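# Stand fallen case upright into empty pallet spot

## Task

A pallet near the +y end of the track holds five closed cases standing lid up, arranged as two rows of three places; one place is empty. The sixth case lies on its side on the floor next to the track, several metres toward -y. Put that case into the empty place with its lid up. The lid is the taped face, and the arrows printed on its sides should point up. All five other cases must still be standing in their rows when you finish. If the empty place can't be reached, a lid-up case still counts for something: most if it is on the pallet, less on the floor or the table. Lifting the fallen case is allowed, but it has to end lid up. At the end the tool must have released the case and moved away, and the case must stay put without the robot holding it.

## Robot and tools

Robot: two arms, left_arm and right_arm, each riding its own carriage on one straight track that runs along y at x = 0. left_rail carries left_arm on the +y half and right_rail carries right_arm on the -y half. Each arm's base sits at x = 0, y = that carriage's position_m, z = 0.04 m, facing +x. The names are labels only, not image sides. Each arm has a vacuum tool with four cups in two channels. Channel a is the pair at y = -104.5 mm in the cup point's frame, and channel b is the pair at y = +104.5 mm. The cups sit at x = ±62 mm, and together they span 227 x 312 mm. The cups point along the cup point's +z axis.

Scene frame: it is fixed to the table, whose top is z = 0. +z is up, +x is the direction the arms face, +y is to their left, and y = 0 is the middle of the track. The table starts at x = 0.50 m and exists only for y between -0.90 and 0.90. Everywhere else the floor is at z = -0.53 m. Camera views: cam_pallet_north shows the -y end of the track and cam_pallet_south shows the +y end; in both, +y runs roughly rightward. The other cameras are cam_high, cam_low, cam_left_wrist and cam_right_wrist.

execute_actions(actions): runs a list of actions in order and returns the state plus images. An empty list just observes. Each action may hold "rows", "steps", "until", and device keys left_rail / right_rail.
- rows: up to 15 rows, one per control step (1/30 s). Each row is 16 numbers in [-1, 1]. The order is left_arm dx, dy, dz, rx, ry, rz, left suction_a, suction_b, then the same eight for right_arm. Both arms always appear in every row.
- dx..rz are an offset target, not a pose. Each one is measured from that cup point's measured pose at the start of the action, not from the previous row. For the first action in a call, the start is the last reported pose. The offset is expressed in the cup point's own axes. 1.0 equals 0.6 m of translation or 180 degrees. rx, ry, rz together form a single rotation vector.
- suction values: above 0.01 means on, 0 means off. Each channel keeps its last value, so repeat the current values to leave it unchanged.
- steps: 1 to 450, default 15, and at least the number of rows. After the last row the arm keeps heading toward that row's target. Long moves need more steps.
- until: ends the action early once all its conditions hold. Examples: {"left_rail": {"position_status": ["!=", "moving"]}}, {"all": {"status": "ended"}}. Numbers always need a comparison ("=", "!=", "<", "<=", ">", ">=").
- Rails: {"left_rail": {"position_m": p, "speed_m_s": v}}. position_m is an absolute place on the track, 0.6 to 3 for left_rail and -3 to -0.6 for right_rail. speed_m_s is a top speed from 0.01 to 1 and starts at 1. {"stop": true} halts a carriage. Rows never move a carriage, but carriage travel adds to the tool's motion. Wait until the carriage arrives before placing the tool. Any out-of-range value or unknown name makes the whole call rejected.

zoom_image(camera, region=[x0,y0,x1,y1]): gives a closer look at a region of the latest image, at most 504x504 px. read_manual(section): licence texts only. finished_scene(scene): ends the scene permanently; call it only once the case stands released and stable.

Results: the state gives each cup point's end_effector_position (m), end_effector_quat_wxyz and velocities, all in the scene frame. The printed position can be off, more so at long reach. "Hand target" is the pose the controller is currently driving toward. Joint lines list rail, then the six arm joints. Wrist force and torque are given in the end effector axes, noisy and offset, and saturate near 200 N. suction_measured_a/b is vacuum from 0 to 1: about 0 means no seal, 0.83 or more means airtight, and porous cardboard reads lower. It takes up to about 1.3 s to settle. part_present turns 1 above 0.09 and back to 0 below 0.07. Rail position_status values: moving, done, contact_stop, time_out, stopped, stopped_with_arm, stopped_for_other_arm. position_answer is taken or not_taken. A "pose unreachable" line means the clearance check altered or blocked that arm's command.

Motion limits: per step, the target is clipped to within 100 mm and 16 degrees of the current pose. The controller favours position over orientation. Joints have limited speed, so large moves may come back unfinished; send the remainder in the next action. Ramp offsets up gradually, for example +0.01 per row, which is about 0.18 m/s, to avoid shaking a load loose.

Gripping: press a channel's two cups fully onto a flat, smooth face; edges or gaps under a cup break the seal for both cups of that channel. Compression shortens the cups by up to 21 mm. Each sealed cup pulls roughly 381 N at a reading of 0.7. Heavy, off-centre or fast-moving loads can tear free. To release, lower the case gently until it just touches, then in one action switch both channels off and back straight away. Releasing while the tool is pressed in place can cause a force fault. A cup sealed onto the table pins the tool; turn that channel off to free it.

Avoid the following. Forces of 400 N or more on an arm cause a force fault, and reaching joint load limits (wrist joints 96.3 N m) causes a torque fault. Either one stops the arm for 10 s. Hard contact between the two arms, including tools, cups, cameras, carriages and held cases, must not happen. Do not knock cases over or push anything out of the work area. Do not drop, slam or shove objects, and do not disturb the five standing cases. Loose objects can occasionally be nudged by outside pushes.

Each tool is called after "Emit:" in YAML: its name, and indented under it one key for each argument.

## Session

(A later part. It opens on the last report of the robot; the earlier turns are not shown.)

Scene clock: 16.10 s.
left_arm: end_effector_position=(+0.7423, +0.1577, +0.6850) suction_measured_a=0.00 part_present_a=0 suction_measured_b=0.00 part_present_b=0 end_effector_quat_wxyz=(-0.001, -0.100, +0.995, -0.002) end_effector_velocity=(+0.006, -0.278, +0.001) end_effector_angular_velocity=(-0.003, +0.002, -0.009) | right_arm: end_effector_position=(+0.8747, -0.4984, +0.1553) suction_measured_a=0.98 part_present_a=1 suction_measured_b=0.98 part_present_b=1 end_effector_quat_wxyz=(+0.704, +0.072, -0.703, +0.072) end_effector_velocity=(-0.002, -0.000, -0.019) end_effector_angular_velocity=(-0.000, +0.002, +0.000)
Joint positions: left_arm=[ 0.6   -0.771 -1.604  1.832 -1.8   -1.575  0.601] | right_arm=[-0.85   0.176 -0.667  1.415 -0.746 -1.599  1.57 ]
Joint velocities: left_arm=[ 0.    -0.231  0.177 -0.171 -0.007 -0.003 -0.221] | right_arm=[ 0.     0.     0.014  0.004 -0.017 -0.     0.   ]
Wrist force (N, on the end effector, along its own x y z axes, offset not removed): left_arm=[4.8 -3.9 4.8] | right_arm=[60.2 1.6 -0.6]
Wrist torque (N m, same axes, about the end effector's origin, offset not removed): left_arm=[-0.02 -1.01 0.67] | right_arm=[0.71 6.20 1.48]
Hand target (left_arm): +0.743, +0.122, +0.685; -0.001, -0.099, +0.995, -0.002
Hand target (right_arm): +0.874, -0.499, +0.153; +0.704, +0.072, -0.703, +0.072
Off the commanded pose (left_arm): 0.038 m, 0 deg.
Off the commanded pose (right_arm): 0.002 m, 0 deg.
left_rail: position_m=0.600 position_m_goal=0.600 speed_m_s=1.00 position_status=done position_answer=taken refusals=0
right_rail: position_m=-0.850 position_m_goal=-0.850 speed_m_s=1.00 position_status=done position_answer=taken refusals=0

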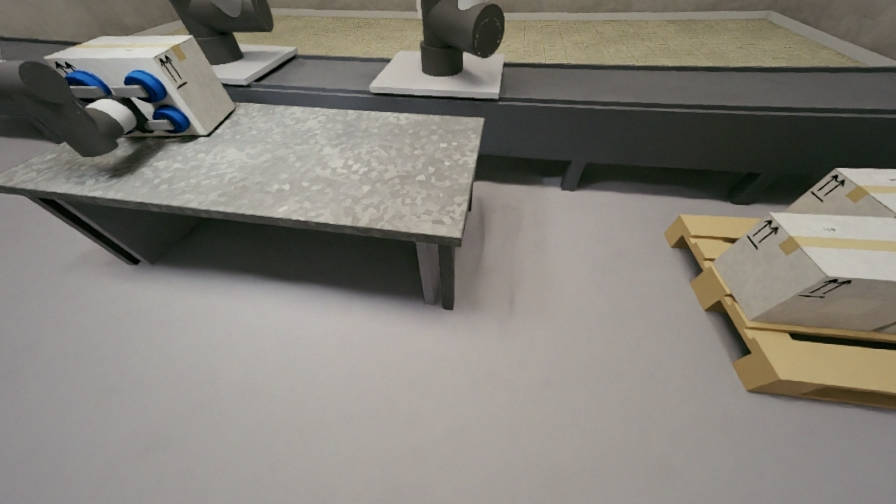

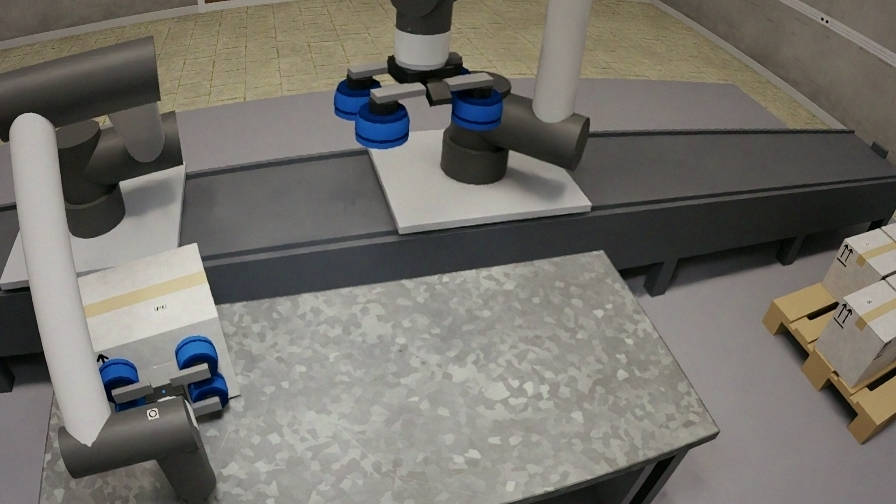

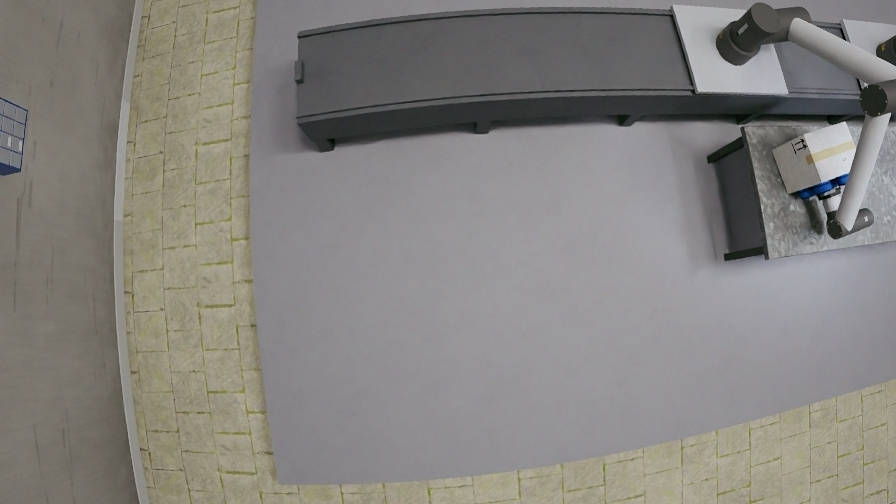

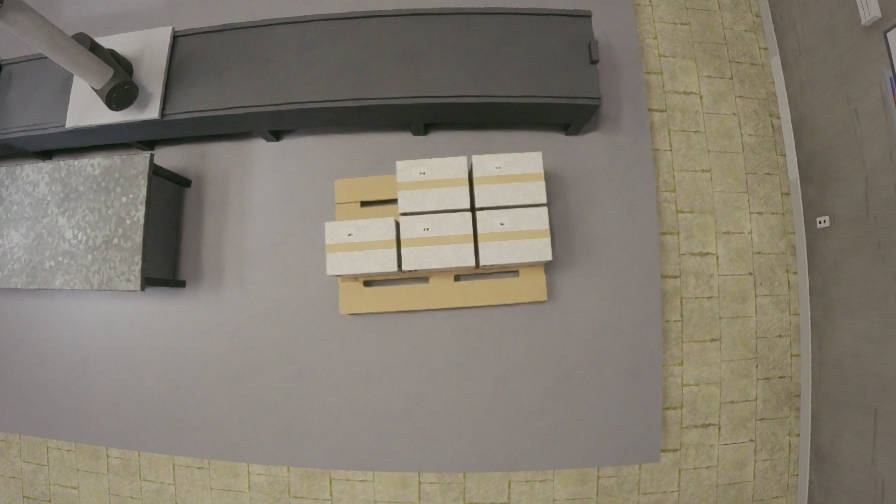

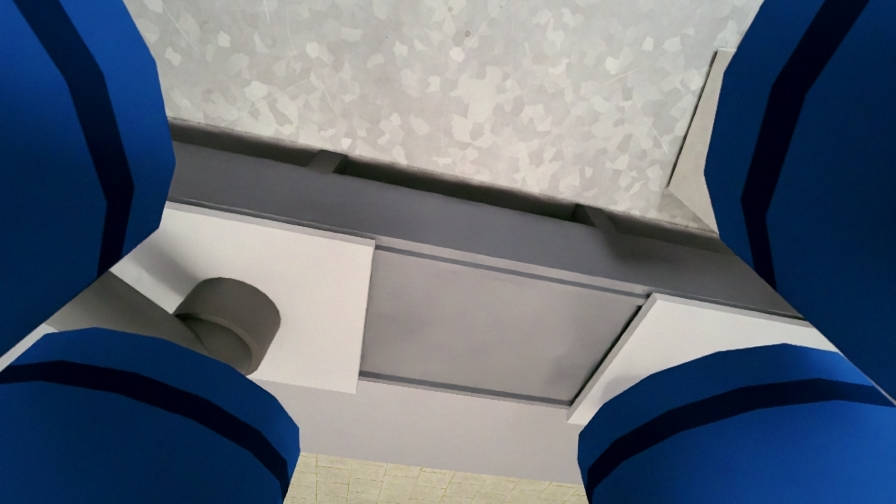

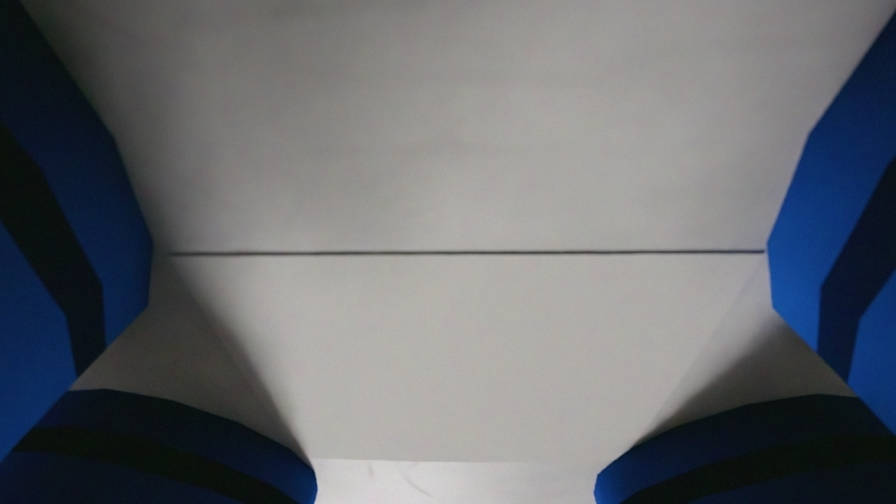

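Emit:
execute_actions:
  actions:
    - {"rows":[ [0.009,-0.063,0,0,0,0,0,0,-0.007,0,0,0,0,0,1,1], [0.009,-0.063,0,0,0,0,0,0,-0.0105,0,0,0,0,0,1,1]],"steps":8}

Scene clock: 16.53 s.
left_arm: end_effector_position=(+0.7443, +0.1212, +0.6851) suction_measured_a=0.00 part_present_a=0 suction_measured_b=0.00 part_present_b=0 end_effector_quat_wxyz=(-0.001, -0.100, +0.995, -0.002) end_effector_velocity=(+0.002, -0.012, +0.000) end_effector_angular_velocity=(-0.000, -0.000, +0.000) | right_arm: end_effector_position=(+0.8746, -0.4984, +0.1499) suction_measured_a=0.98 part_present_a=1 suction_measured_b=0.98 part_present_b=1 end_effector_quat_wxyz=(+0.704, +0.072, -0.703, +0.072) end_effector_velocity=(+0.000, +0.000, -0.007) end_effector_angular_velocity=(+0.000, -0.000, -0.000)
Joint positions: left_arm=[ 0.6   -0.799 -1.579  1.808 -1.801 -1.575  0.572] | right_arm=[-0.85   0.176 -0.663  1.416 -0.751 -1.599  1.57 ]
Joint velocities: left_arm=[ 0.    -0.008  0.01  -0.01  -0.     0.    -0.009] | right_arm=[ 0.    -0.     0.006  0.    -0.006 -0.     0.   ]
Wrist force (N, on the end effector, along its own x y z axes, offset not removed): left_arm=[1.1 -1.5 4.2] | right_arm=[59.5 1.2 1.6]
Wrist torque (N m, same axes, about the end effector's origin, offset not removed): left_arm=[0.09 -0.60 0.67] | right_arm=[0.73 6.33 1.57]
Hand target (left_arm): +0.745, +0.120, +0.685; -0.001, -0.100, +0.995, -0.002
Hand target (right_arm): +0.875, -0.499, +0.149; +0.704, +0.072, -0.703, +0.072
Off the commanded pose (left_arm): 0.002 m, 0 deg.
Off the commanded pose (right_arm): 0.001 m, 0 deg.
left_rail: position_m=0.600 position_m_goal=0.600 speed_m_s=1.00 position_status=done position_answer=taken refusals=0
right_rail: position_m=-0.850 position_m_goal=-0.850 speed_m_s=1.00 position_status=done position_answer=taken refusals=0

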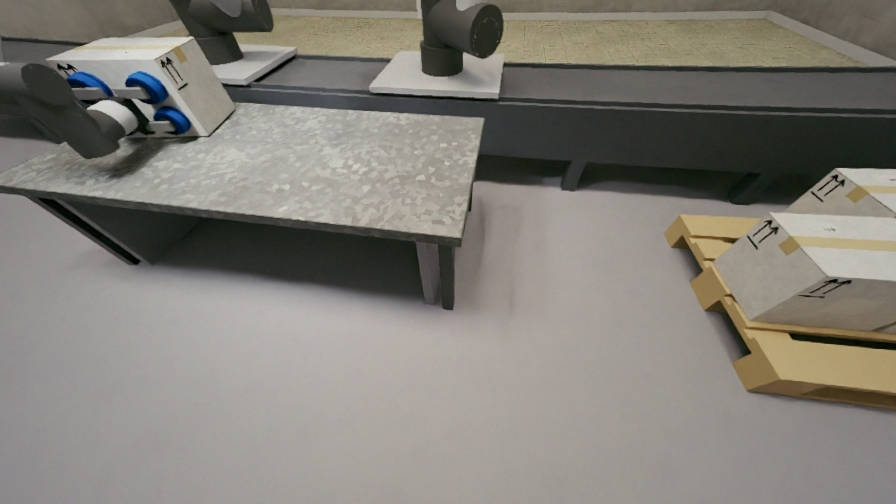

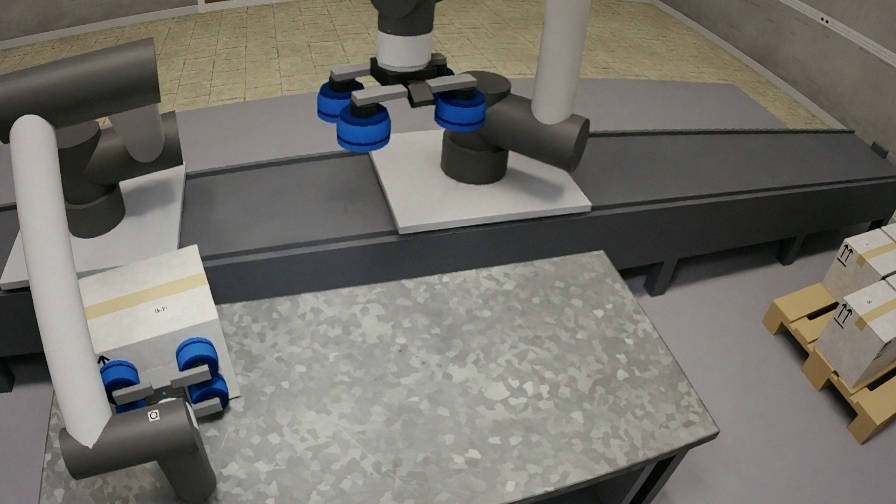

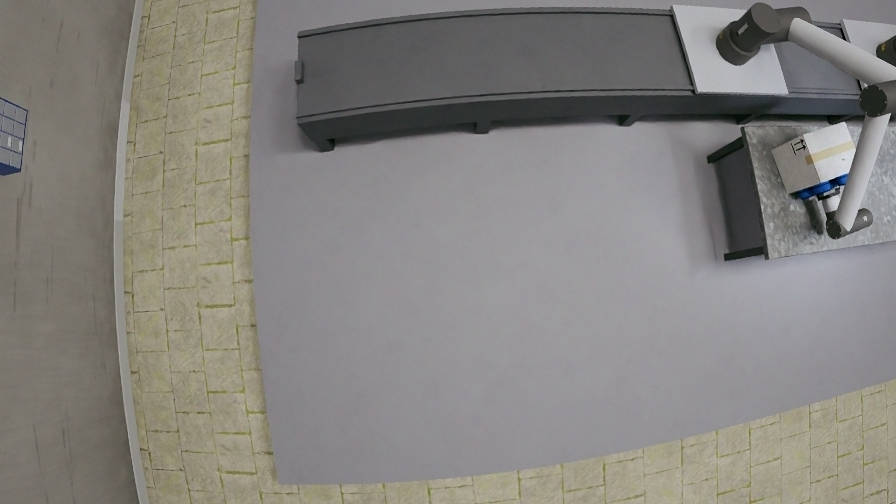

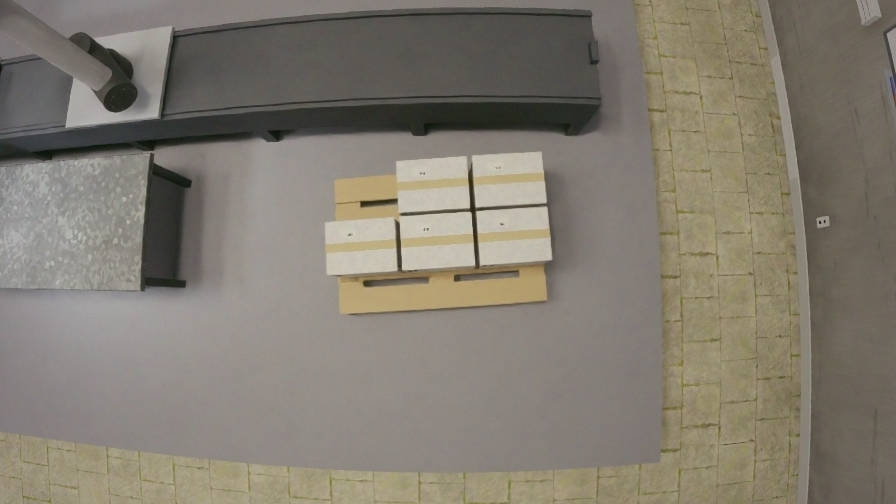

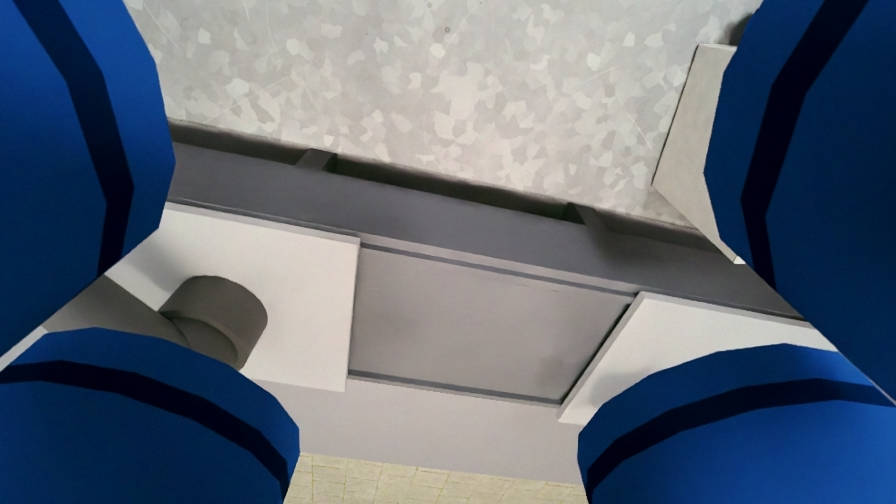

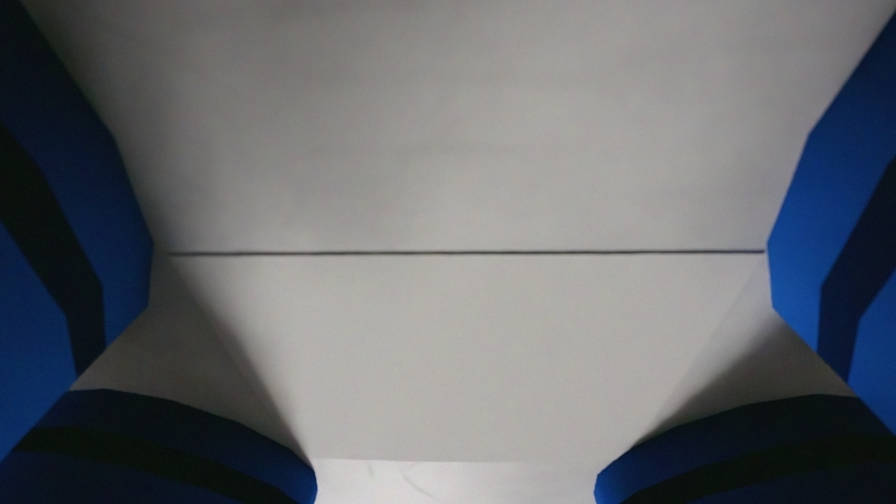

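Emit:
execute_actions:
  actions:
    - {"rows":[ [0,0,0,0,0,0,0,0,-0.007,0,0,0,0,0,1,1]],"steps":7}

Scene clock: 16.87 s.
left_arm: end_effector_position=(+0.7444, +0.1208, +0.6851) suction_measured_a=0.00 part_present_a=0 suction_measured_b=0.00 part_present_b=0 end_effector_quat_wxyz=(-0.001, -0.100, +0.995, -0.002) end_effector_velocity=(-0.000, +0.003, -0.001) end_effector_angular_velocity=(+0.000, +0.000, -0.001) | right_arm: end_effector_position=(+0.8747, -0.4984, +0.1466) suction_measured_a=0.98 part_present_a=1 suction_measured_b=0.98 part_present_b=1 end_effector_quat_wxyz=(+0.704, +0.072, -0.703, +0.072) end_effector_velocity=(-0.000, -0.000, -0.007) end_effector_angular_velocity=(-0.000, +0.000, -0.000)
Joint positions: left_arm=[ 0.6   -0.8   -1.579  1.808 -1.801 -1.575  0.572] | right_arm=[-0.85   0.176 -0.66   1.416 -0.754 -1.599  1.57 ]
Joint velocities: left_arm=[ 0.     0.002 -0.002  0.002 -0.    -0.     0.002] | right_arm=[ 0.    -0.     0.006  0.001 -0.006 -0.     0.   ]
Wrist force (N, on the end effector, along its own x y z axes, offset not removed): left_arm=[3.0 -3.6 3.4] | right_arm=[61.8 -4.5 -0.2]
Wrist torque (N m, same axes, about the end effector's origin, offset not removed): left_arm=[-0.17 -0.87 0.69] | right_arm=[-0.03 6.03 1.49]
Hand target (left_arm): +0.744, +0.121, +0.685; -0.001, -0.100, +0.995, -0.002
Hand target (right_arm): +0.875, -0.499, +0.146; +0.704, +0.072, -0.703, +0.072
Off the commanded pose (left_arm): 0.000 m, 0 deg.
Off the commanded pose (right_arm): 0.001 m, 0 deg.
left_rail: position_m=0.600 position_m_goal=0.600 speed_m_s=1.00 position_status=done position_answer=taken refusals=0
right_rail: position_m=-0.850 position_m_goal=-0.850 speed_m_s=1.00 position_status=done position_answer=taken refusals=0

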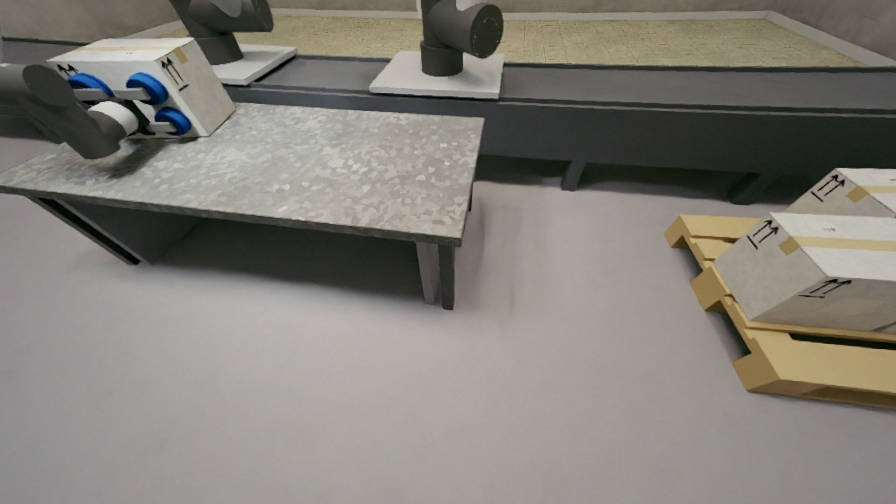

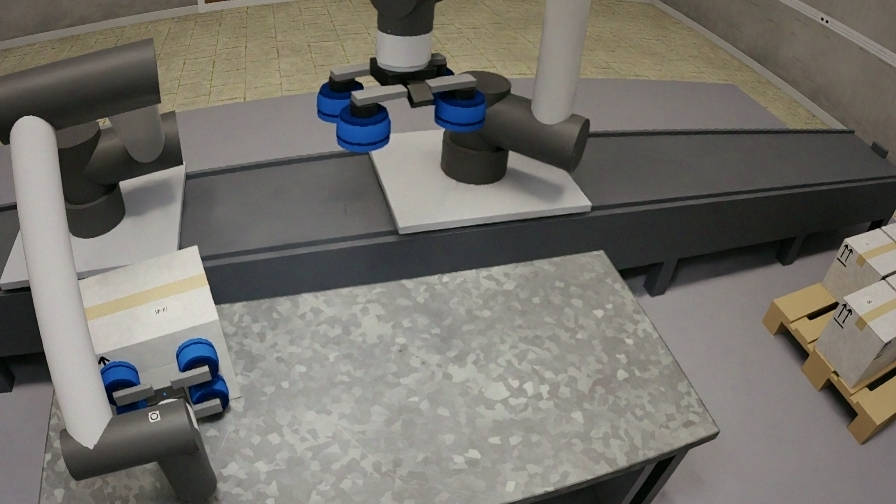

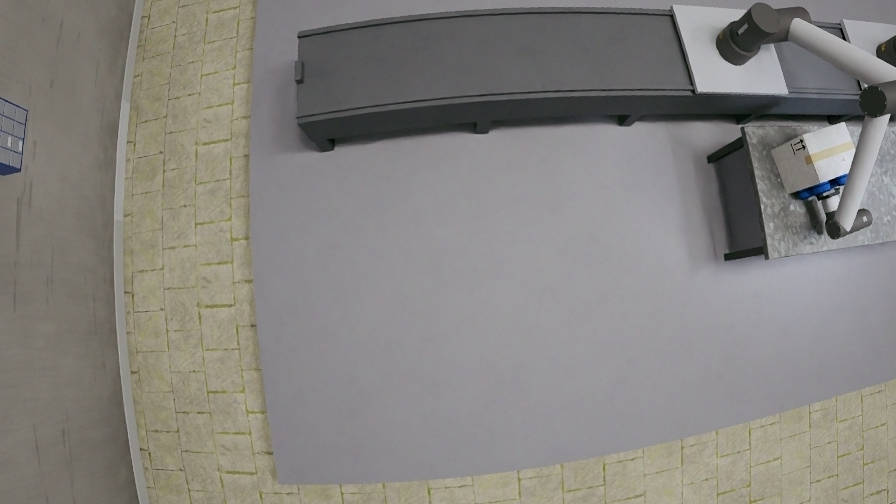

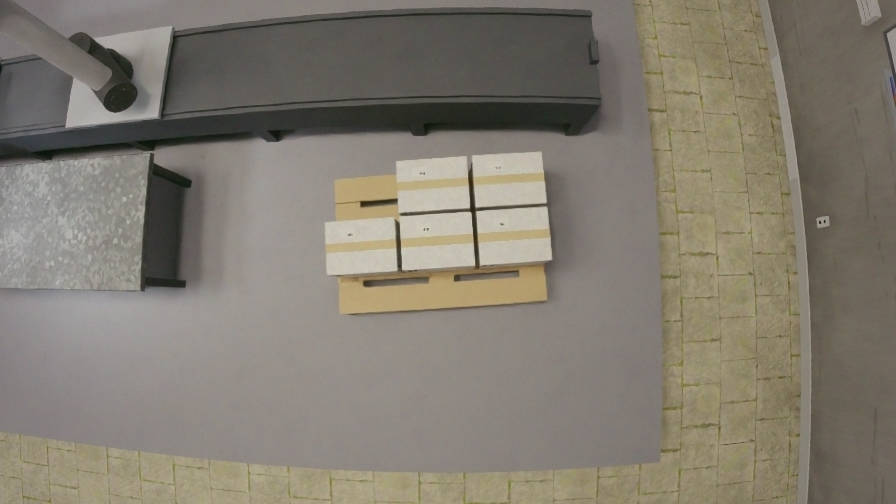

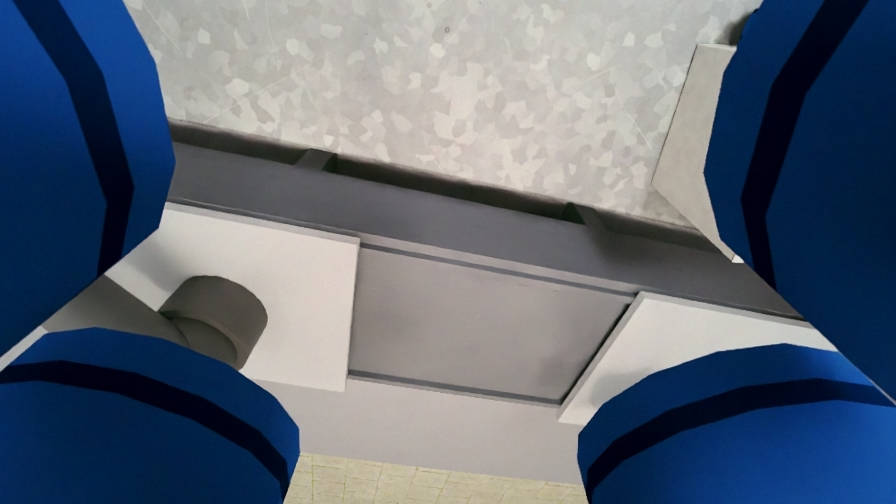

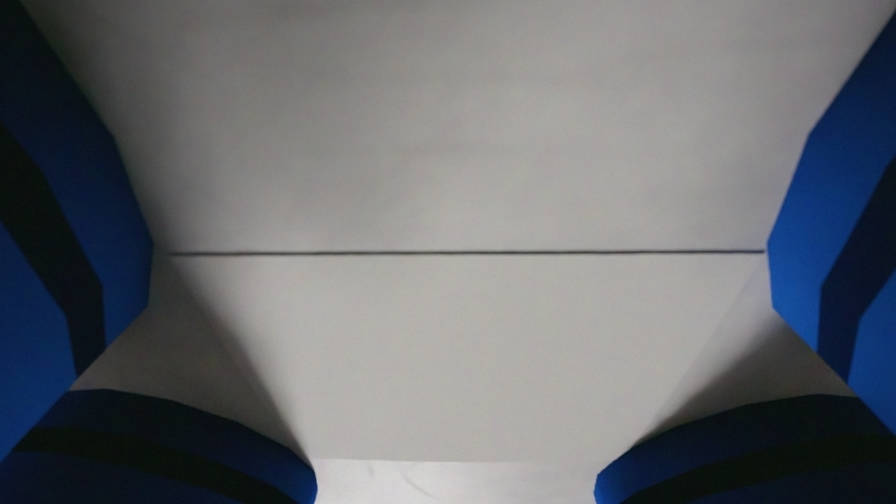

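Emit:
execute_actions:
  actions:
    - {"rows":[ [0,0,0,0,0,0,0,0,-0.007,0,0,0,0,0,1,1]],"steps":7}

Scene clock: 17.20 s.
left_arm: end_effector_position=(+0.7443, +0.1210, +0.6851) suction_measured_a=0.00 part_present_a=0 suction_measured_b=0.00 part_present_b=0 end_effector_quat_wxyz=(-0.001, -0.099, +0.995, -0.002) end_effector_velocity=(+0.000, -0.000, +0.001) end_effector_angular_velocity=(-0.001, -0.000, +0.001) | right_arm: end_effector_position=(+0.8746, -0.4984, +0.1438) suction_measured_a=0.98 part_present_a=1 suction_measured_b=0.98 part_present_b=1 end_effector_quat_wxyz=(+0.704, +0.072, -0.703, +0.072) end_effector_velocity=(+0.000, +0.000, -0.004) end_effector_angular_velocity=(-0.002, -0.001, +0.000)
Joint positions: left_arm=[ 0.6   -0.799 -1.579  1.808 -1.801 -1.575  0.572] | right_arm=[-0.85   0.176 -0.658  1.416 -0.756 -1.599  1.571]
Joint velocities: left_arm=[ 0.    -0.     0.    -0.001  0.    -0.    -0.001] | right_arm=[ 0.     0.     0.003 -0.001 -0.004  0.     0.002]
Wrist force (N, on the end effector, along its own x y z axes, offset not removed): left_arm=[3.9 -3.5 5.9] | right_arm=[169.1 25.2 -23.9]
Wrist torque (N m, same axes, about the end effector's origin, offset not removed): left_arm=[-0.16 -0.93 0.66] | right_arm=[4.29 -2.66 16.18]
Hand target (left_arm): +0.744, +0.121, +0.685; -0.001, -0.100, +0.995, -0.002
Hand target (right_arm): +0.875, -0.499, +0.142; +0.704, +0.072, -0.703, +0.072
Off the commanded pose (left_arm): 0.000 m, 0 deg.
Off the commanded pose (right_arm): 0.001 m, 0 deg.
left_rail: position_m=0.600 position_m_goal=0.600 speed_m_s=1.00 position_status=done position_answer=taken refusals=0
right_rail: position_m=-0.850 position_m_goal=-0.850 speed_m_s=1.00 position_status=done position_answer=taken refusals=0

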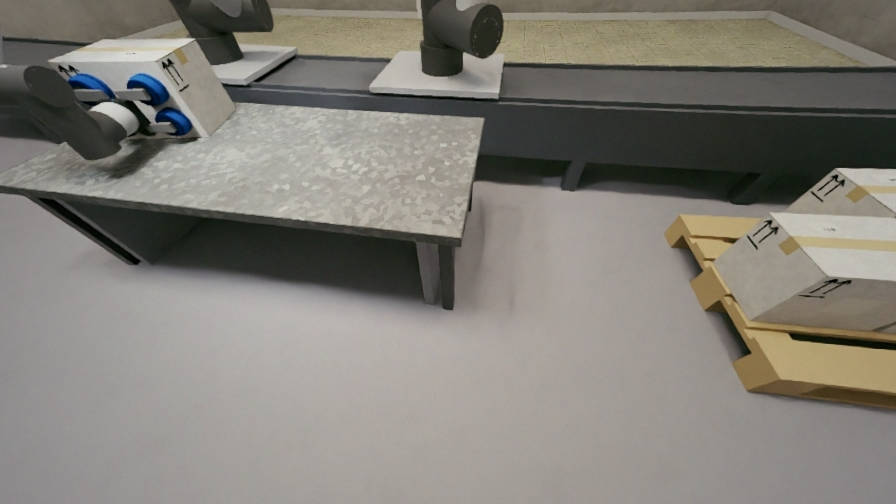

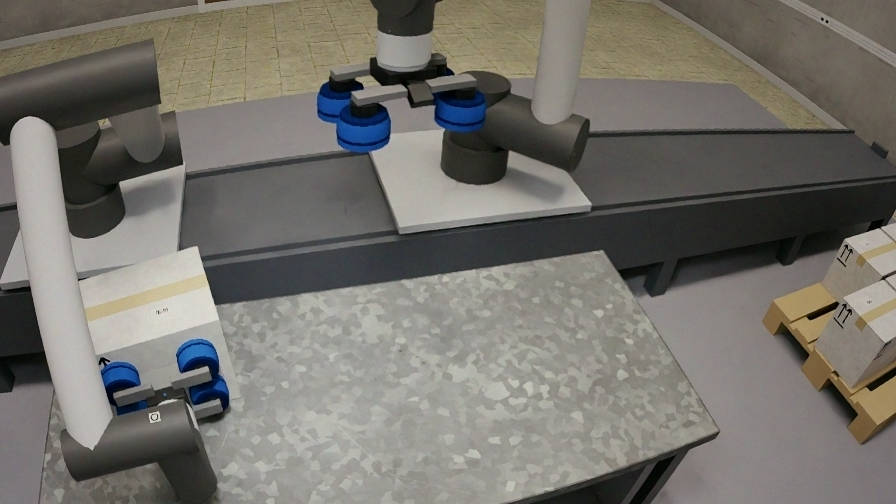

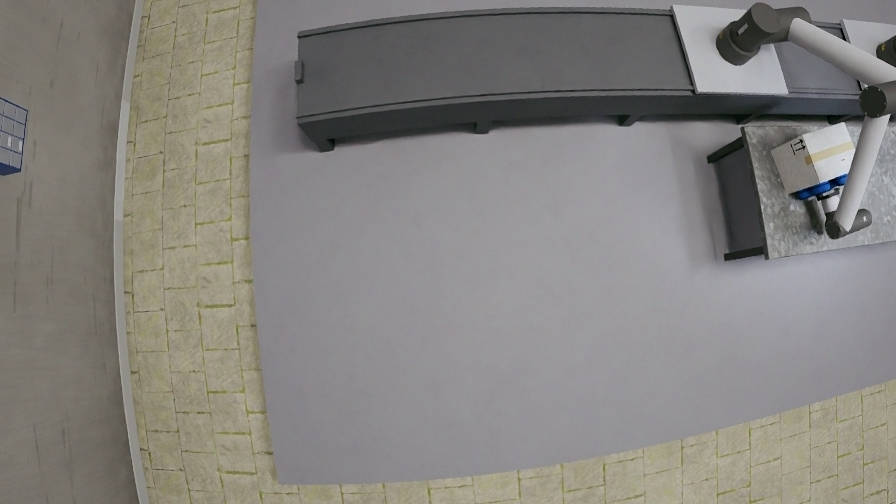

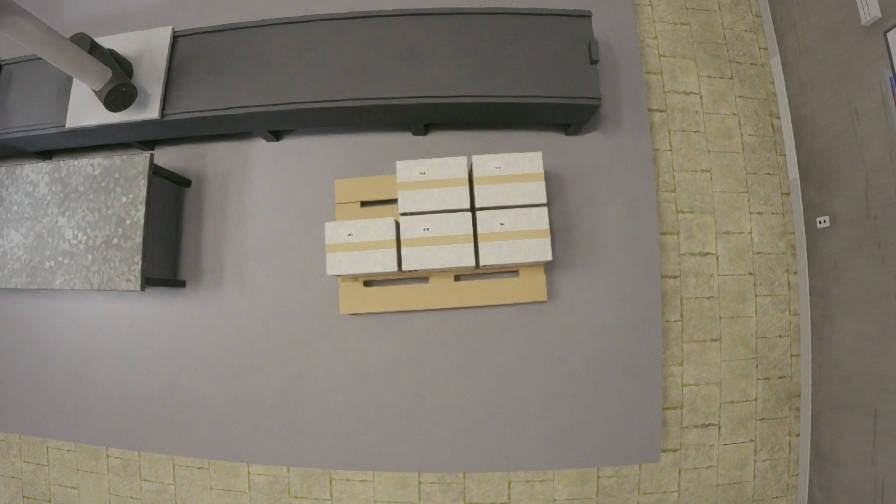

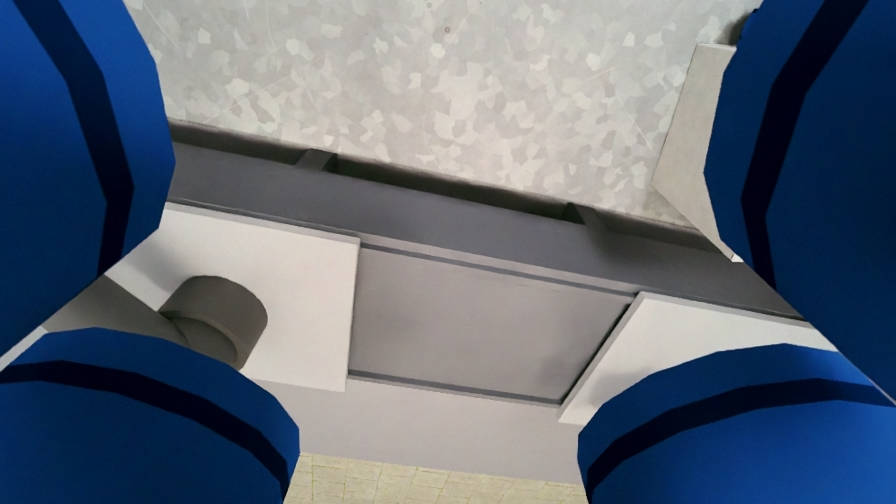

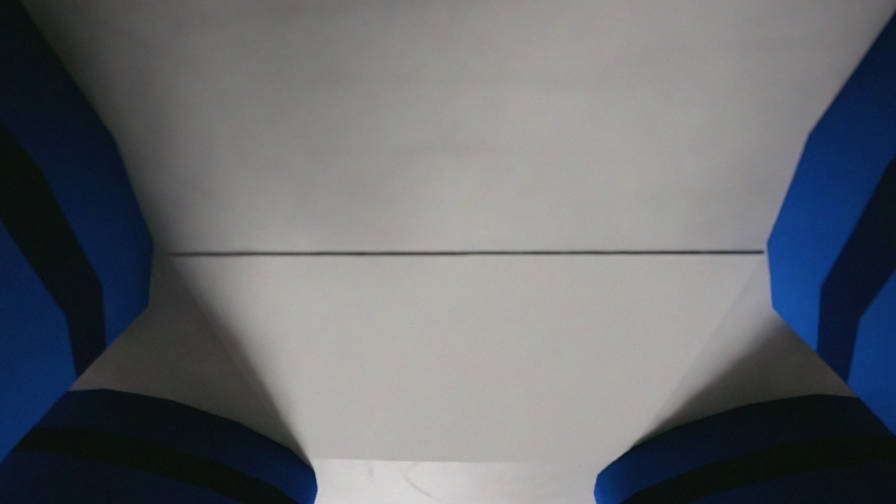

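Emit:
execute_actions:
  actions:
    - {"rows":[ [0,0,0,0,0,0,0,0,0.002,0,-0.03,0,0,0,0,0], [0,0,0,0,0,0,0,0,0.002,0,-0.04,0,0,0,0,0], [0,0,0,0,0,0,0,0,0.002,0,-0.045,0,0,0,0,0], [0,0,0,0,0,0,0,0,0.002,0,-0.05,0,0,0,0,0], [0,0,0,0,0,0,0,0,0.002,0,-0.06,0,0,0,0,0], [0,0,0,0,0,0,0,0,0.002,0,-0.075,0,0,0,0,0], [0,-0.01,0,0,0,0,0,0,0.004,0,-0.095,0,0,0,0,0], [0.004,-0.025,0,0,0,0,0,0,0.01,0,-0.12,0,0,0,0,0], [0.008,-0.045,0,0,0,0,0,0,0.02,0,-0.16,0,0,0,0,0], [0.012,-0.07,0,0,0,0,0,0,0.03,0,-0.21,0,0,0,0,0], [0.016,-0.1,0,0,0,0,0,0,0.04,0,-0.26,0,0,0,0,0]],"steps":14}
    - {"right_rail":{"position_m":-2.0},"steps":6}

Scene clock: 18.33 s.
left_arm: end_effector_position=(+0.7464, +0.0654, +0.6852) suction_measured_a=0.00 part_present_a=0 suction_measured_b=0.00 part_present_b=0 end_effector_quat_wxyz=(-0.001, -0.099, +0.995, -0.002) end_effector_velocity=(+0.004, -0.040, +0.000) end_effector_angular_velocity=(+0.001, +0.001, +0.001) | right_arm: end_effector_position=(+1.0117, -0.4986, +0.1656) suction_measured_a=0.00 part_present_a=0 suction_measured_b=0.00 part_present_b=0 end_effector_quat_wxyz=(+0.703, +0.072, -0.704, +0.072) end_effector_velocity=(+0.111, -0.308, +0.014) end_effector_angular_velocity=(-0.005, +0.020, +0.004)
Joint positions: left_arm=[ 0.6   -0.841 -1.54   1.768 -1.801 -1.575  0.531] | right_arm=[-0.878  0.179 -0.542  1.115 -0.575 -1.596  1.57 ]
Joint velocities: left_arm=[ 0.    -0.027  0.031 -0.033  0.004  0.    -0.028] | right_arm=[-0.335  0.006  0.123 -0.284  0.181  0.002  0.002]
Wrist force (N, on the end effector, along its own x y z axes, offset not removed): left_arm=[2.5 -2.0 5.1] | right_arm=[4.8 6.8 -5.2]
Wrist torque (N m, same axes, about the end effector's origin, offset not removed): left_arm=[0.03 -0.74 0.57] | right_arm=[1.09 -0.94 0.32]
Hand target (left_arm): +0.747, +0.060, +0.685; -0.001, -0.099, +0.995, -0.002
Hand target (right_arm): +1.026, -0.514, +0.168; +0.704, +0.072, -0.703, +0.072
Off the commanded pose (left_arm): 0.005 m, 0 deg.
Off the commanded pose (right_arm): 0.016 m, 0 deg.
left_rail: position_m=0.600 position_m_goal=0.600 speed_m_s=1.00 position_status=done position_answer=taken refusals=0
right_rail: position_m=-0.878 position_m_goal=-2.000 speed_m_s=1.00 position_status=moving position_answer=taken refusals=0

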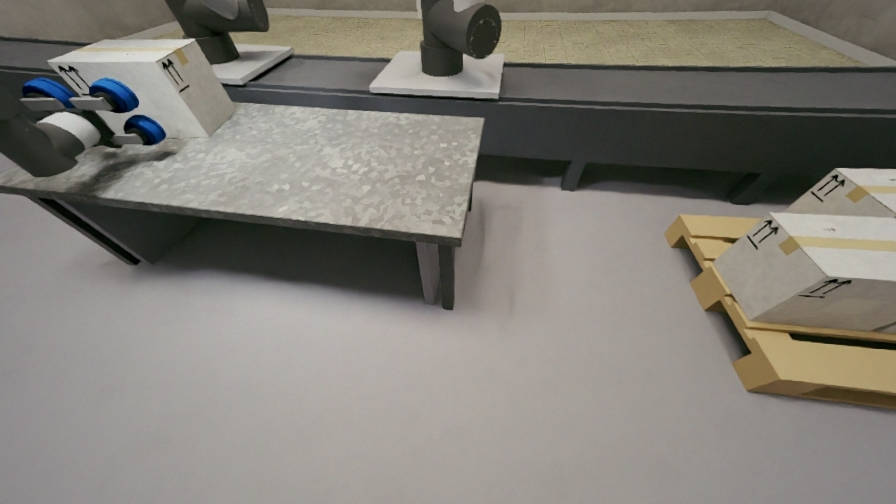

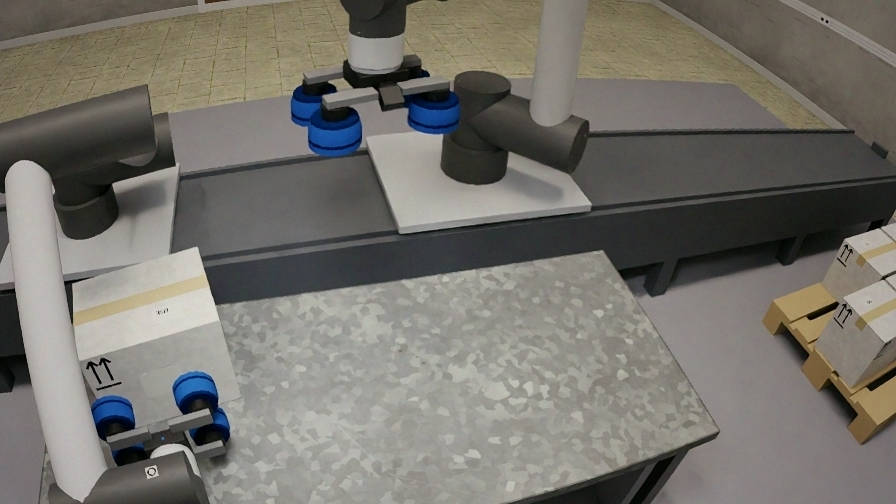

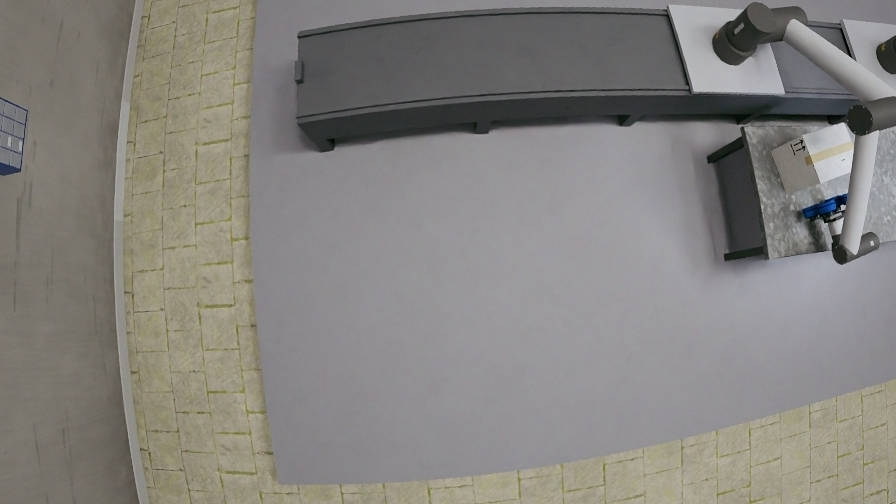

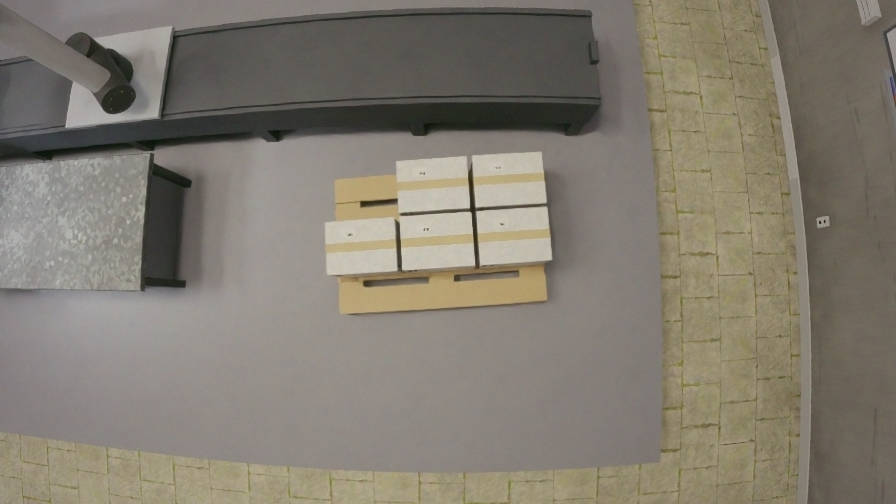

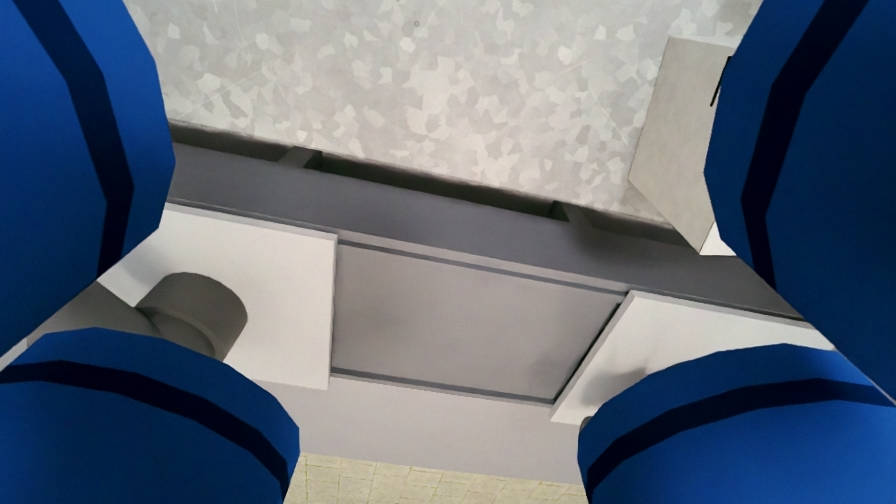

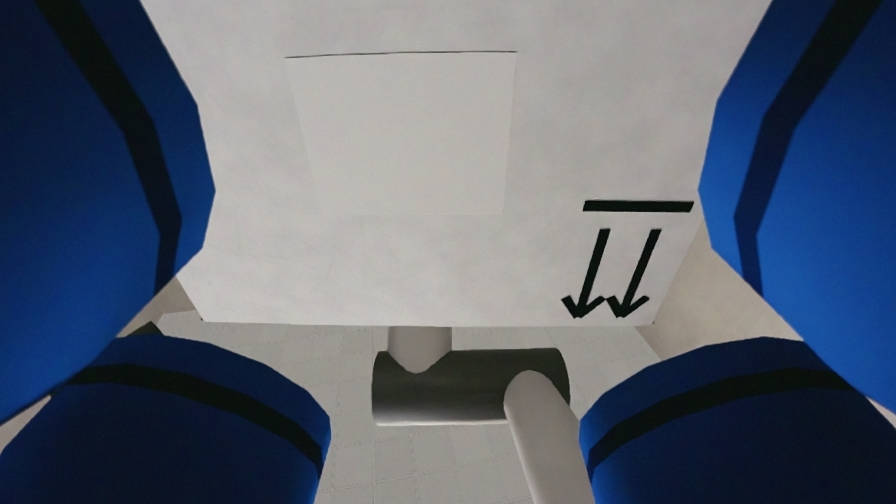

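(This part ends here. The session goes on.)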